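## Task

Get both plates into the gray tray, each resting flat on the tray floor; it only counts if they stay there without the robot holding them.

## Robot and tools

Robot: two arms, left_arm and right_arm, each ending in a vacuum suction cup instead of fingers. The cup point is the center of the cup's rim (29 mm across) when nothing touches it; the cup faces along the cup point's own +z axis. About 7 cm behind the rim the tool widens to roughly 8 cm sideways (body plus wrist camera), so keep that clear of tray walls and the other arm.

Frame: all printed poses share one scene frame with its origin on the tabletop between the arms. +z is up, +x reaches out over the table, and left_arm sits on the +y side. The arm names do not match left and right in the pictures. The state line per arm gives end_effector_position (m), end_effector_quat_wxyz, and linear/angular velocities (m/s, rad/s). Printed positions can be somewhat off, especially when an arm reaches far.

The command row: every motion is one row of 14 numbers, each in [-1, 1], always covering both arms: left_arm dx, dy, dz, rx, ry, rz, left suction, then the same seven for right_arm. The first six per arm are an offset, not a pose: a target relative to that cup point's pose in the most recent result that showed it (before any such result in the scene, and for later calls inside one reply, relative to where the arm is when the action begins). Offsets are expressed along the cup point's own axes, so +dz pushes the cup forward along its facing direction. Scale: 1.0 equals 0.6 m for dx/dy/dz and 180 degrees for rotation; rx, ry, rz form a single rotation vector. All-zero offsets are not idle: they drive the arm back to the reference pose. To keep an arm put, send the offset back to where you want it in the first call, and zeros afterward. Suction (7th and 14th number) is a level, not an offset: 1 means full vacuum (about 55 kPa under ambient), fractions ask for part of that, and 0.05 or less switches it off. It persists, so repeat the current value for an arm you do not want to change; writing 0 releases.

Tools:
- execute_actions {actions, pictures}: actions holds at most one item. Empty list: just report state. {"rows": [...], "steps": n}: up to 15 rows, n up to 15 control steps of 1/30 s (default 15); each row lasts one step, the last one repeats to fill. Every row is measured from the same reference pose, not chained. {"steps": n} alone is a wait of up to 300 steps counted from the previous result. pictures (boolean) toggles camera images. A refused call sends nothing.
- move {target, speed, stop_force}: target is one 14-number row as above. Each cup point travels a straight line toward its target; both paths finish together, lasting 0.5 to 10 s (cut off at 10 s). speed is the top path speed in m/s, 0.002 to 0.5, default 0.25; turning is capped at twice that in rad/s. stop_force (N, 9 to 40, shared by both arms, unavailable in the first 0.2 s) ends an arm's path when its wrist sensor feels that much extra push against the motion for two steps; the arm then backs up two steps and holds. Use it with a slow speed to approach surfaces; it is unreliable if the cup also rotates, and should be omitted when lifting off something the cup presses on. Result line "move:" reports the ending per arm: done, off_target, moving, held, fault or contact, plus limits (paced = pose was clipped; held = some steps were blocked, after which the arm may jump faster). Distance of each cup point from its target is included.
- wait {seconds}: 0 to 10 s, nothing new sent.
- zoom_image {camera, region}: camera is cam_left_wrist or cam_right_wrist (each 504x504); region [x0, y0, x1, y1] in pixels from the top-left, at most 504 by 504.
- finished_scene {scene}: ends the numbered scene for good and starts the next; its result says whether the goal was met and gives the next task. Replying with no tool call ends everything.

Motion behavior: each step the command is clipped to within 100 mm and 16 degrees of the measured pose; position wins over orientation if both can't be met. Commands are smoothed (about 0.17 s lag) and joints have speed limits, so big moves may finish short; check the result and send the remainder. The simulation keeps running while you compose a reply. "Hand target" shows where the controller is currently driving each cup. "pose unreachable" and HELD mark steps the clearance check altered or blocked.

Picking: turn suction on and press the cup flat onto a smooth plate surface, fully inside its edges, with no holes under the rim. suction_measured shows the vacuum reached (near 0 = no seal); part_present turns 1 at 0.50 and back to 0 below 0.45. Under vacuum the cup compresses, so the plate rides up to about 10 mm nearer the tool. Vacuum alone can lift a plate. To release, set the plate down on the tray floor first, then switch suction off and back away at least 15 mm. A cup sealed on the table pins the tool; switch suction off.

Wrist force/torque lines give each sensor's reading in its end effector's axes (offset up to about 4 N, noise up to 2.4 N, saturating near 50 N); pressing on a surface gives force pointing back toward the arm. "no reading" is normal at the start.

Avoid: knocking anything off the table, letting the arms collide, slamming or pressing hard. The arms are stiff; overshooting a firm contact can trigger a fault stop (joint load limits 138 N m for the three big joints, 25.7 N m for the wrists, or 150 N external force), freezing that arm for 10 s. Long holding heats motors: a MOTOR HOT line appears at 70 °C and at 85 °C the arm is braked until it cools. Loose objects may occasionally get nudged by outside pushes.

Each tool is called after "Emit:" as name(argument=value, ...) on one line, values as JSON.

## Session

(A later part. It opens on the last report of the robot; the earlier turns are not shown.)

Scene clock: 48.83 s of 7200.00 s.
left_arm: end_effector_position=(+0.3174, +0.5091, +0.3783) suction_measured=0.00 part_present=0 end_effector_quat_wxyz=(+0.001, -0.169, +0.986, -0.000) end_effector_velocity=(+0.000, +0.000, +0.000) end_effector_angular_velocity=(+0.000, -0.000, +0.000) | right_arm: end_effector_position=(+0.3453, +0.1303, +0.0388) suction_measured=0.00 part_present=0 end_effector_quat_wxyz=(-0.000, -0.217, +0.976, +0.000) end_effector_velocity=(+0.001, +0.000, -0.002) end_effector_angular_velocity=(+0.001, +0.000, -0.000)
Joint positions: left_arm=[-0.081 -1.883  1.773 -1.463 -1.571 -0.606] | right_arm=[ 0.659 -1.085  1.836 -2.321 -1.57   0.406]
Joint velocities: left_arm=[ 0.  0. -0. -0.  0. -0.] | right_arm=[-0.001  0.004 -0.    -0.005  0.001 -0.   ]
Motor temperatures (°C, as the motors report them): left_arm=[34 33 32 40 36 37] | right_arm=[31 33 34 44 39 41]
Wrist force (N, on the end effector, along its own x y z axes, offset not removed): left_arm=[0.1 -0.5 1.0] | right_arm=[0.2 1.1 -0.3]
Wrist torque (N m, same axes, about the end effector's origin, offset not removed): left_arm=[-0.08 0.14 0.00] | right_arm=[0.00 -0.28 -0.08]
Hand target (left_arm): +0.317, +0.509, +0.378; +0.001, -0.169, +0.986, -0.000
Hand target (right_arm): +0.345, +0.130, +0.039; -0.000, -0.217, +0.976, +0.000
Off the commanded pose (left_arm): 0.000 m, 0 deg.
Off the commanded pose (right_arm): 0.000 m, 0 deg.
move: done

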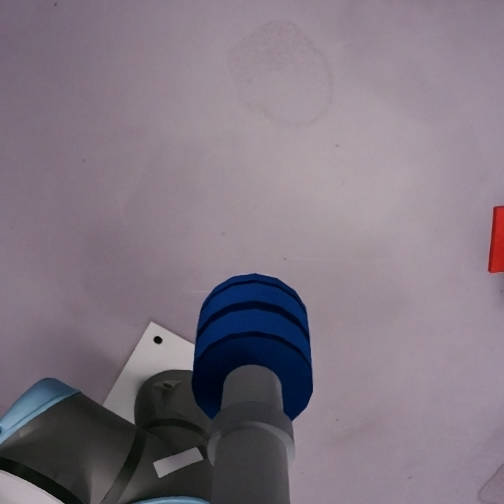

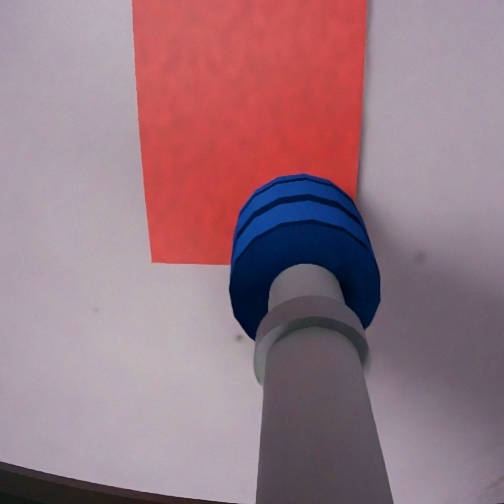

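Emit:
move(target=[0,0,0,0,0,0,0,-0.053,0.02,0.025,0,0,0,1])

Emit:
move(target=[0,0,0,0,0,0,0,0,0,0.05,0,0,0,1], speed=0.01, stop_force=10)

Emit:
move(target=[0,0,0,0,0,0,0,0,0,-0.17,0,0,0,1], speed=0.15)

Emit:
move(target=[0,0,0,0,0,0,0,0.103,-0.587,0,0,0,0.64,1])

Emit:
move(target=[0,0,0,0,0,0,0,0,0,0.13,0,0,0,1], speed=0.03, stop_force=10)

Scene clock: 57.80 s of 7200.00 s.
left_arm: end_effector_position=(+0.3174, +0.5091, +0.3783) suction_measured=0.00 part_present=0 end_effector_quat_wxyz=(+0.001, -0.169, +0.986, -0.000) end_effector_velocity=(+0.000, -0.000, +0.000) end_effector_angular_velocity=(-0.000, -0.000, +0.000) | right_arm: end_effector_position=(+0.3688, +0.1546, +0.0238) suction_measured=0.00 part_present=0 end_effector_quat_wxyz=(-0.000, -0.217, +0.976, +0.000) end_effector_velocity=(+0.001, +0.001, -0.001) end_effector_angular_velocity=(-0.000, +0.000, +0.000)
Joint positions: left_arm=[-0.081 -1.883  1.773 -1.463 -1.571 -0.606] | right_arm=[ 0.657 -1.001  1.742 -2.311 -1.57   0.403]
Joint velocities: left_arm=[ 0.  0. -0. -0. -0. -0.] | right_arm=[-0.     0.004 -0.005  0.001  0.    -0.   ]
Motor temperatures (°C, as the motors report them): left_arm=[34 33 33 40 36 37] | right_arm=[31 33 34 44 39 41]
Wrist force (N, on the end effector, along its own x y z axes, offset not removed): left_arm=[1.6 2.0 0.5] | right_arm=[3.0 -0.4 -0.8]
Wrist torque (N m, same axes, about the end effector's origin, offset not removed): left_arm=[0.10 -0.02 0.12] | right_arm=[-0.26 -0.45 -0.10]
Hand target (left_arm): +0.317, +0.509, +0.378; +0.001, -0.169, +0.986, -0.000
Hand target (right_arm): +0.369, +0.155, +0.024; -0.000, -0.217, +0.976, +0.000
Off the commanded pose (left_arm): 0.000 m, 0 deg.
Off the commanded pose (right_arm): 0.000 m, 0 deg.
After step 90, 5.10 s passed at rest.
move: done

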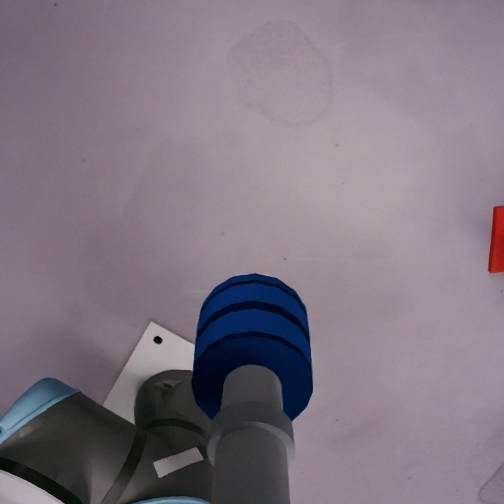

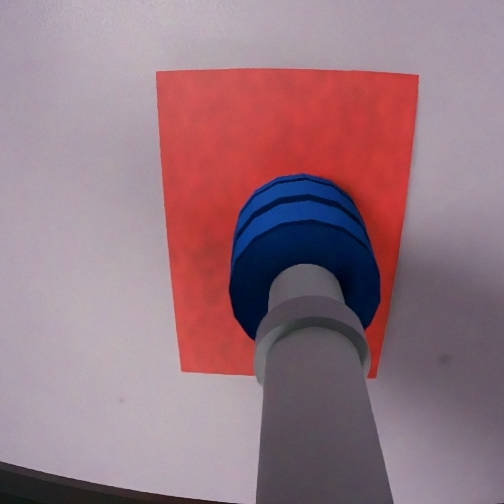

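Scene clock: 60.70 s of 7200.00 s.
left_arm: end_effector_position=(+0.3174, +0.5091, +0.3783) suction_measured=0.00 part_present=0 end_effector_quat_wxyz=(+0.001, -0.169, +0.986, -0.000) end_effector_velocity=(-0.000, +0.000, -0.000) end_effector_angular_velocity=(-0.000, +0.000, +0.001) | right_arm: end_effector_position=(+0.3688, +0.1545, -0.0014) suction_measured=0.98 part_present=1 end_effector_quat_wxyz=(-0.000, -0.217, +0.976, +0.000) end_effector_velocity=(-0.001, -0.001, +0.001) end_effector_angular_velocity=(-0.005, +0.005, -0.001)
Joint positions: left_arm=[-0.081 -1.883  1.773 -1.463 -1.571 -0.606] | right_arm=[ 0.657 -0.96   1.754 -2.366 -1.57   0.403]
Joint velocities: left_arm=[ 0.001  0.     0.     0.    -0.    -0.   ] | right_arm=[-0.    -0.003 -0.     0.01  -0.     0.001]
Motor temperatures (°C, as the motors report them): left_arm=[34 33 33 40 36 37] | right_arm=[31 33 34 44 39 41]
Wrist force (N, on the end effector, along its own x y z axes, offset not removed): left_arm=[4.6 -1.9 3.1] | right_arm=[-1.8 3.3 -18.7]
Wrist torque (N m, same axes, about the end effector's origin, offset not removed): left_arm=[-0.53 -0.52 0.21] | right_arm=[0.17 -0.41 -0.21]
Hand target (left_arm): +0.317, +0.509, +0.378; +0.001, -0.169, +0.986, -0.000
Hand target (right_arm): +0.369, +0.155, -0.001; -0.000, -0.217, +0.976, +0.000
Off the commanded pose (left_arm): 0.000 m, 0 deg.
Off the commanded pose (right_arm): 0.005 m, 0 deg.
move: contact (right_arm)

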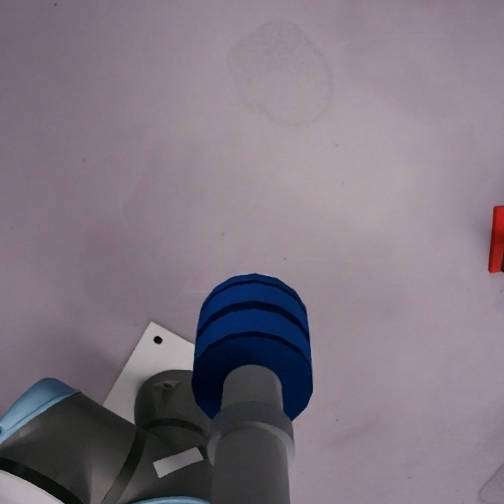

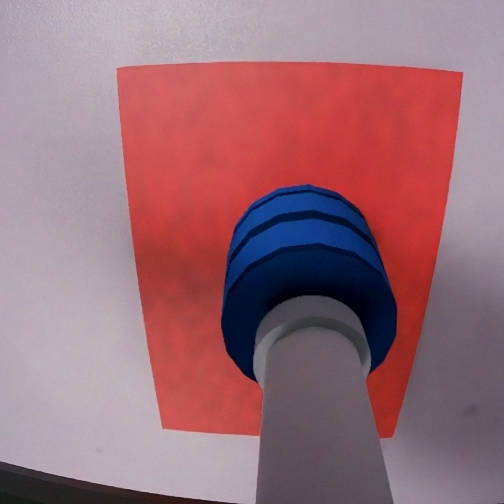

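Scene clock: 61.90 s of 7200.00 s.
left_arm: end_effector_position=(+0.3174, +0.5091, +0.3783) suction_measured=0.00 part_present=0 end_effector_quat_wxyz=(+0.001, -0.169, +0.986, -0.000) end_effector_velocity=(-0.000, -0.000, +0.000) end_effector_angular_velocity=(-0.000, +0.000, -0.000) | right_arm: end_effector_position=(+0.3688, +0.1546, +0.1005) suction_measured=0.99 part_present=1 end_effector_quat_wxyz=(-0.000, -0.217, +0.976, +0.000) end_effector_velocity=(+0.001, -0.000, +0.002) end_effector_angular_velocity=(-0.000, +0.000, +0.001)
Joint positions: left_arm=[-0.081 -1.883  1.773 -1.463 -1.571 -0.606] | right_arm=[ 0.657 -1.112  1.68  -2.139 -1.57   0.403]
Joint velocities: left_arm=[-0.  0. -0.  0. -0. -0.] | right_arm=[-0.001 -0.002 -0.002  0.004 -0.    -0.002]
Motor temperatures (°C, as the motors report them): left_arm=[34 33 33 40 36 37] | right_arm=[31 33 34 44 39 41]
Wrist force (N, on the end effector, along its own x y z axes, offset not removed): left_arm=[0.1 0.3 0.7] | right_arm=[3.0 -0.4 0.3]
Wrist torque (N m, same axes, about the end effector's origin, offset not removed): left_arm=[-0.09 0.17 0.09] | right_arm=[-0.03 -0.51 -0.12]
Hand target (left_arm): +0.317, +0.509, +0.378; +0.001, -0.169, +0.986, -0.000
Hand target (right_arm): +0.369, +0.155, +0.101; -0.000, -0.217, +0.976, +0.000
Off the commanded pose (left_arm): 0.000 m, 0 deg.
Off the commanded pose (right_arm): 0.000 m, 0 deg.
move: done

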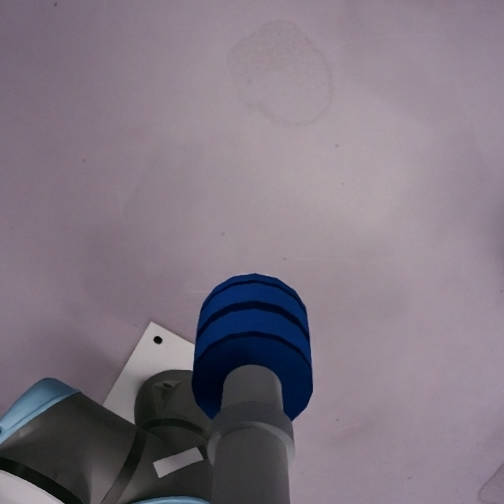

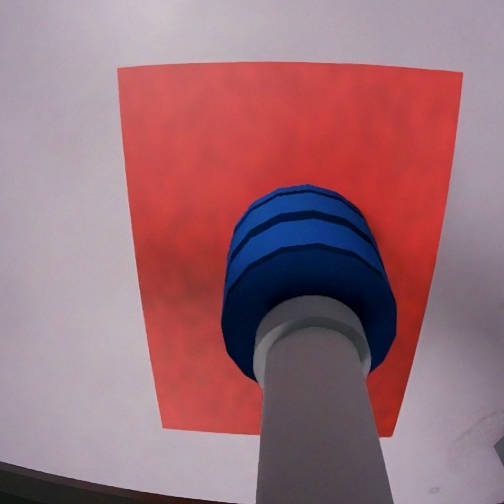

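Scene clock: 66.40 s of 7200.00 s.
left_arm: end_effector_position=(+0.3174, +0.5091, +0.3783) suction_measured=0.00 part_present=0 end_effector_quat_wxyz=(+0.001, -0.169, +0.986, -0.000) end_effector_velocity=(+0.000, -0.000, -0.000) end_effector_angular_velocity=(-0.000, +0.000, -0.001) | right_arm: end_effector_position=(+0.4625, -0.1906, +0.1008) suction_measured=0.96 part_present=1 end_effector_quat_wxyz=(-0.000, +0.708, +0.707, +0.001) end_effector_velocity=(+0.001, -0.002, +0.000) end_effector_angular_velocity=(-0.000, -0.000, -0.011)
Joint positions: left_arm=[-0.081 -1.883  1.773 -1.463 -1.571 -0.606] | right_arm=[-0.016 -1.486  2.188 -2.273 -1.57   1.741]
Joint velocities: left_arm=[-0.001  0.     0.     0.    -0.    -0.   ] | right_arm=[-0.005 -0.001  0.001 -0.    -0.     0.006]
Motor temperatures (°C, as the motors report them): left_arm=[34 33 33 40 36 37] | right_arm=[31 33 34 44 39 41]
Wrist force (N, on the end effector, along its own x y z axes, offset not removed): left_arm=[0.8 -0.1 4.8] | right_arm=[1.6 -0.3 -0.3]
Wrist torque (N m, same axes, about the end effector's origin, offset not removed): left_arm=[-0.19 -0.05 0.38] | right_arm=[-0.09 -0.37 -0.21]
Hand target (left_arm): +0.317, +0.509, +0.378; +0.001, -0.169, +0.986, -0.000
Hand target (right_arm): +0.463, -0.191, +0.101; -0.000, +0.708, +0.706, +0.000
Off the commanded pose (left_arm): 0.000 m, 0 deg.
Off the commanded pose (right_arm): 0.001 m, 0 deg.
move: done

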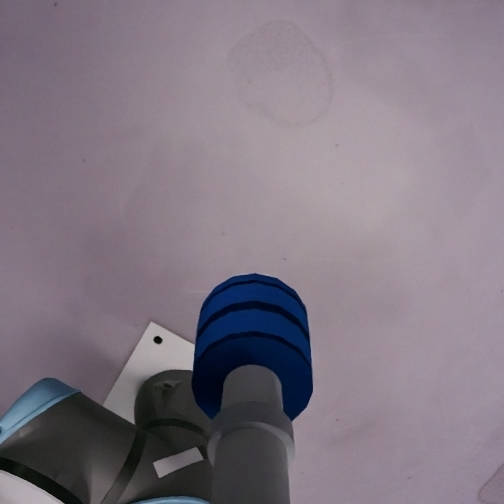

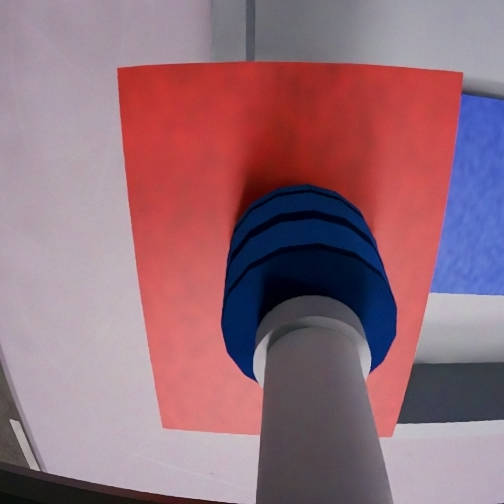

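Scene clock: 68.70 s of 7200.00 s.
left_arm: end_effector_position=(+0.3174, +0.5091, +0.3783) suction_measured=0.00 part_present=0 end_effector_quat_wxyz=(+0.001, -0.169, +0.986, -0.000) end_effector_velocity=(-0.000, +0.000, +0.000) end_effector_angular_velocity=(-0.000, +0.000, +0.001) | right_arm: end_effector_position=(+0.4624, -0.1907, +0.0481) suction_measured=1.00 part_present=1 end_effector_quat_wxyz=(-0.000, +0.708, +0.707, +0.000) end_effector_velocity=(-0.000, +0.000, +0.002) end_effector_angular_velocity=(-0.000, +0.001, +0.000)
Joint positions: left_arm=[-0.081 -1.883  1.773 -1.463 -1.571 -0.606] | right_arm=[-0.016 -1.377  2.245 -2.439 -1.57   1.741]
Joint velocities: left_arm=[ 0.001  0.    -0.     0.    -0.     0.   ] | right_arm=[ 0.    -0.005 -0.002  0.008 -0.     0.   ]
Motor temperatures (°C, as the motors report them): left_arm=[34 33 33 40 36 37] | right_arm=[31 33 34 44 39 41]
Wrist force (N, on the end effector, along its own x y z axes, offset not removed): left_arm=[-1.0 0.4 0.5] | right_arm=[1.9 1.0 -5.9]
Wrist torque (N m, same axes, about the end effector's origin, offset not removed): left_arm=[0.00 0.13 0.21] | right_arm=[-0.21 -0.22 -0.21]
Hand target (left_arm): +0.317, +0.509, +0.378; +0.001, -0.169, +0.986, -0.000
Hand target (right_arm): +0.462, -0.191, +0.048; -0.000, +0.708, +0.707, +0.000
Off the commanded pose (left_arm): 0.000 m, 0 deg.
Off the commanded pose (right_arm): 0.025 m, 0 deg.
move: contact (right_arm)

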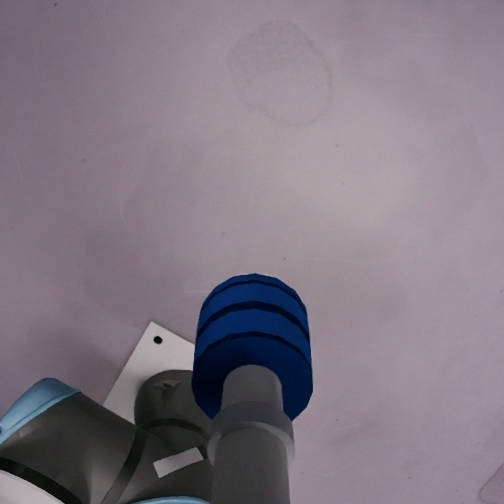

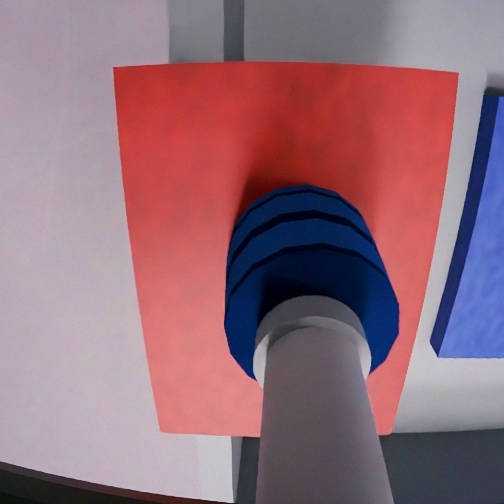

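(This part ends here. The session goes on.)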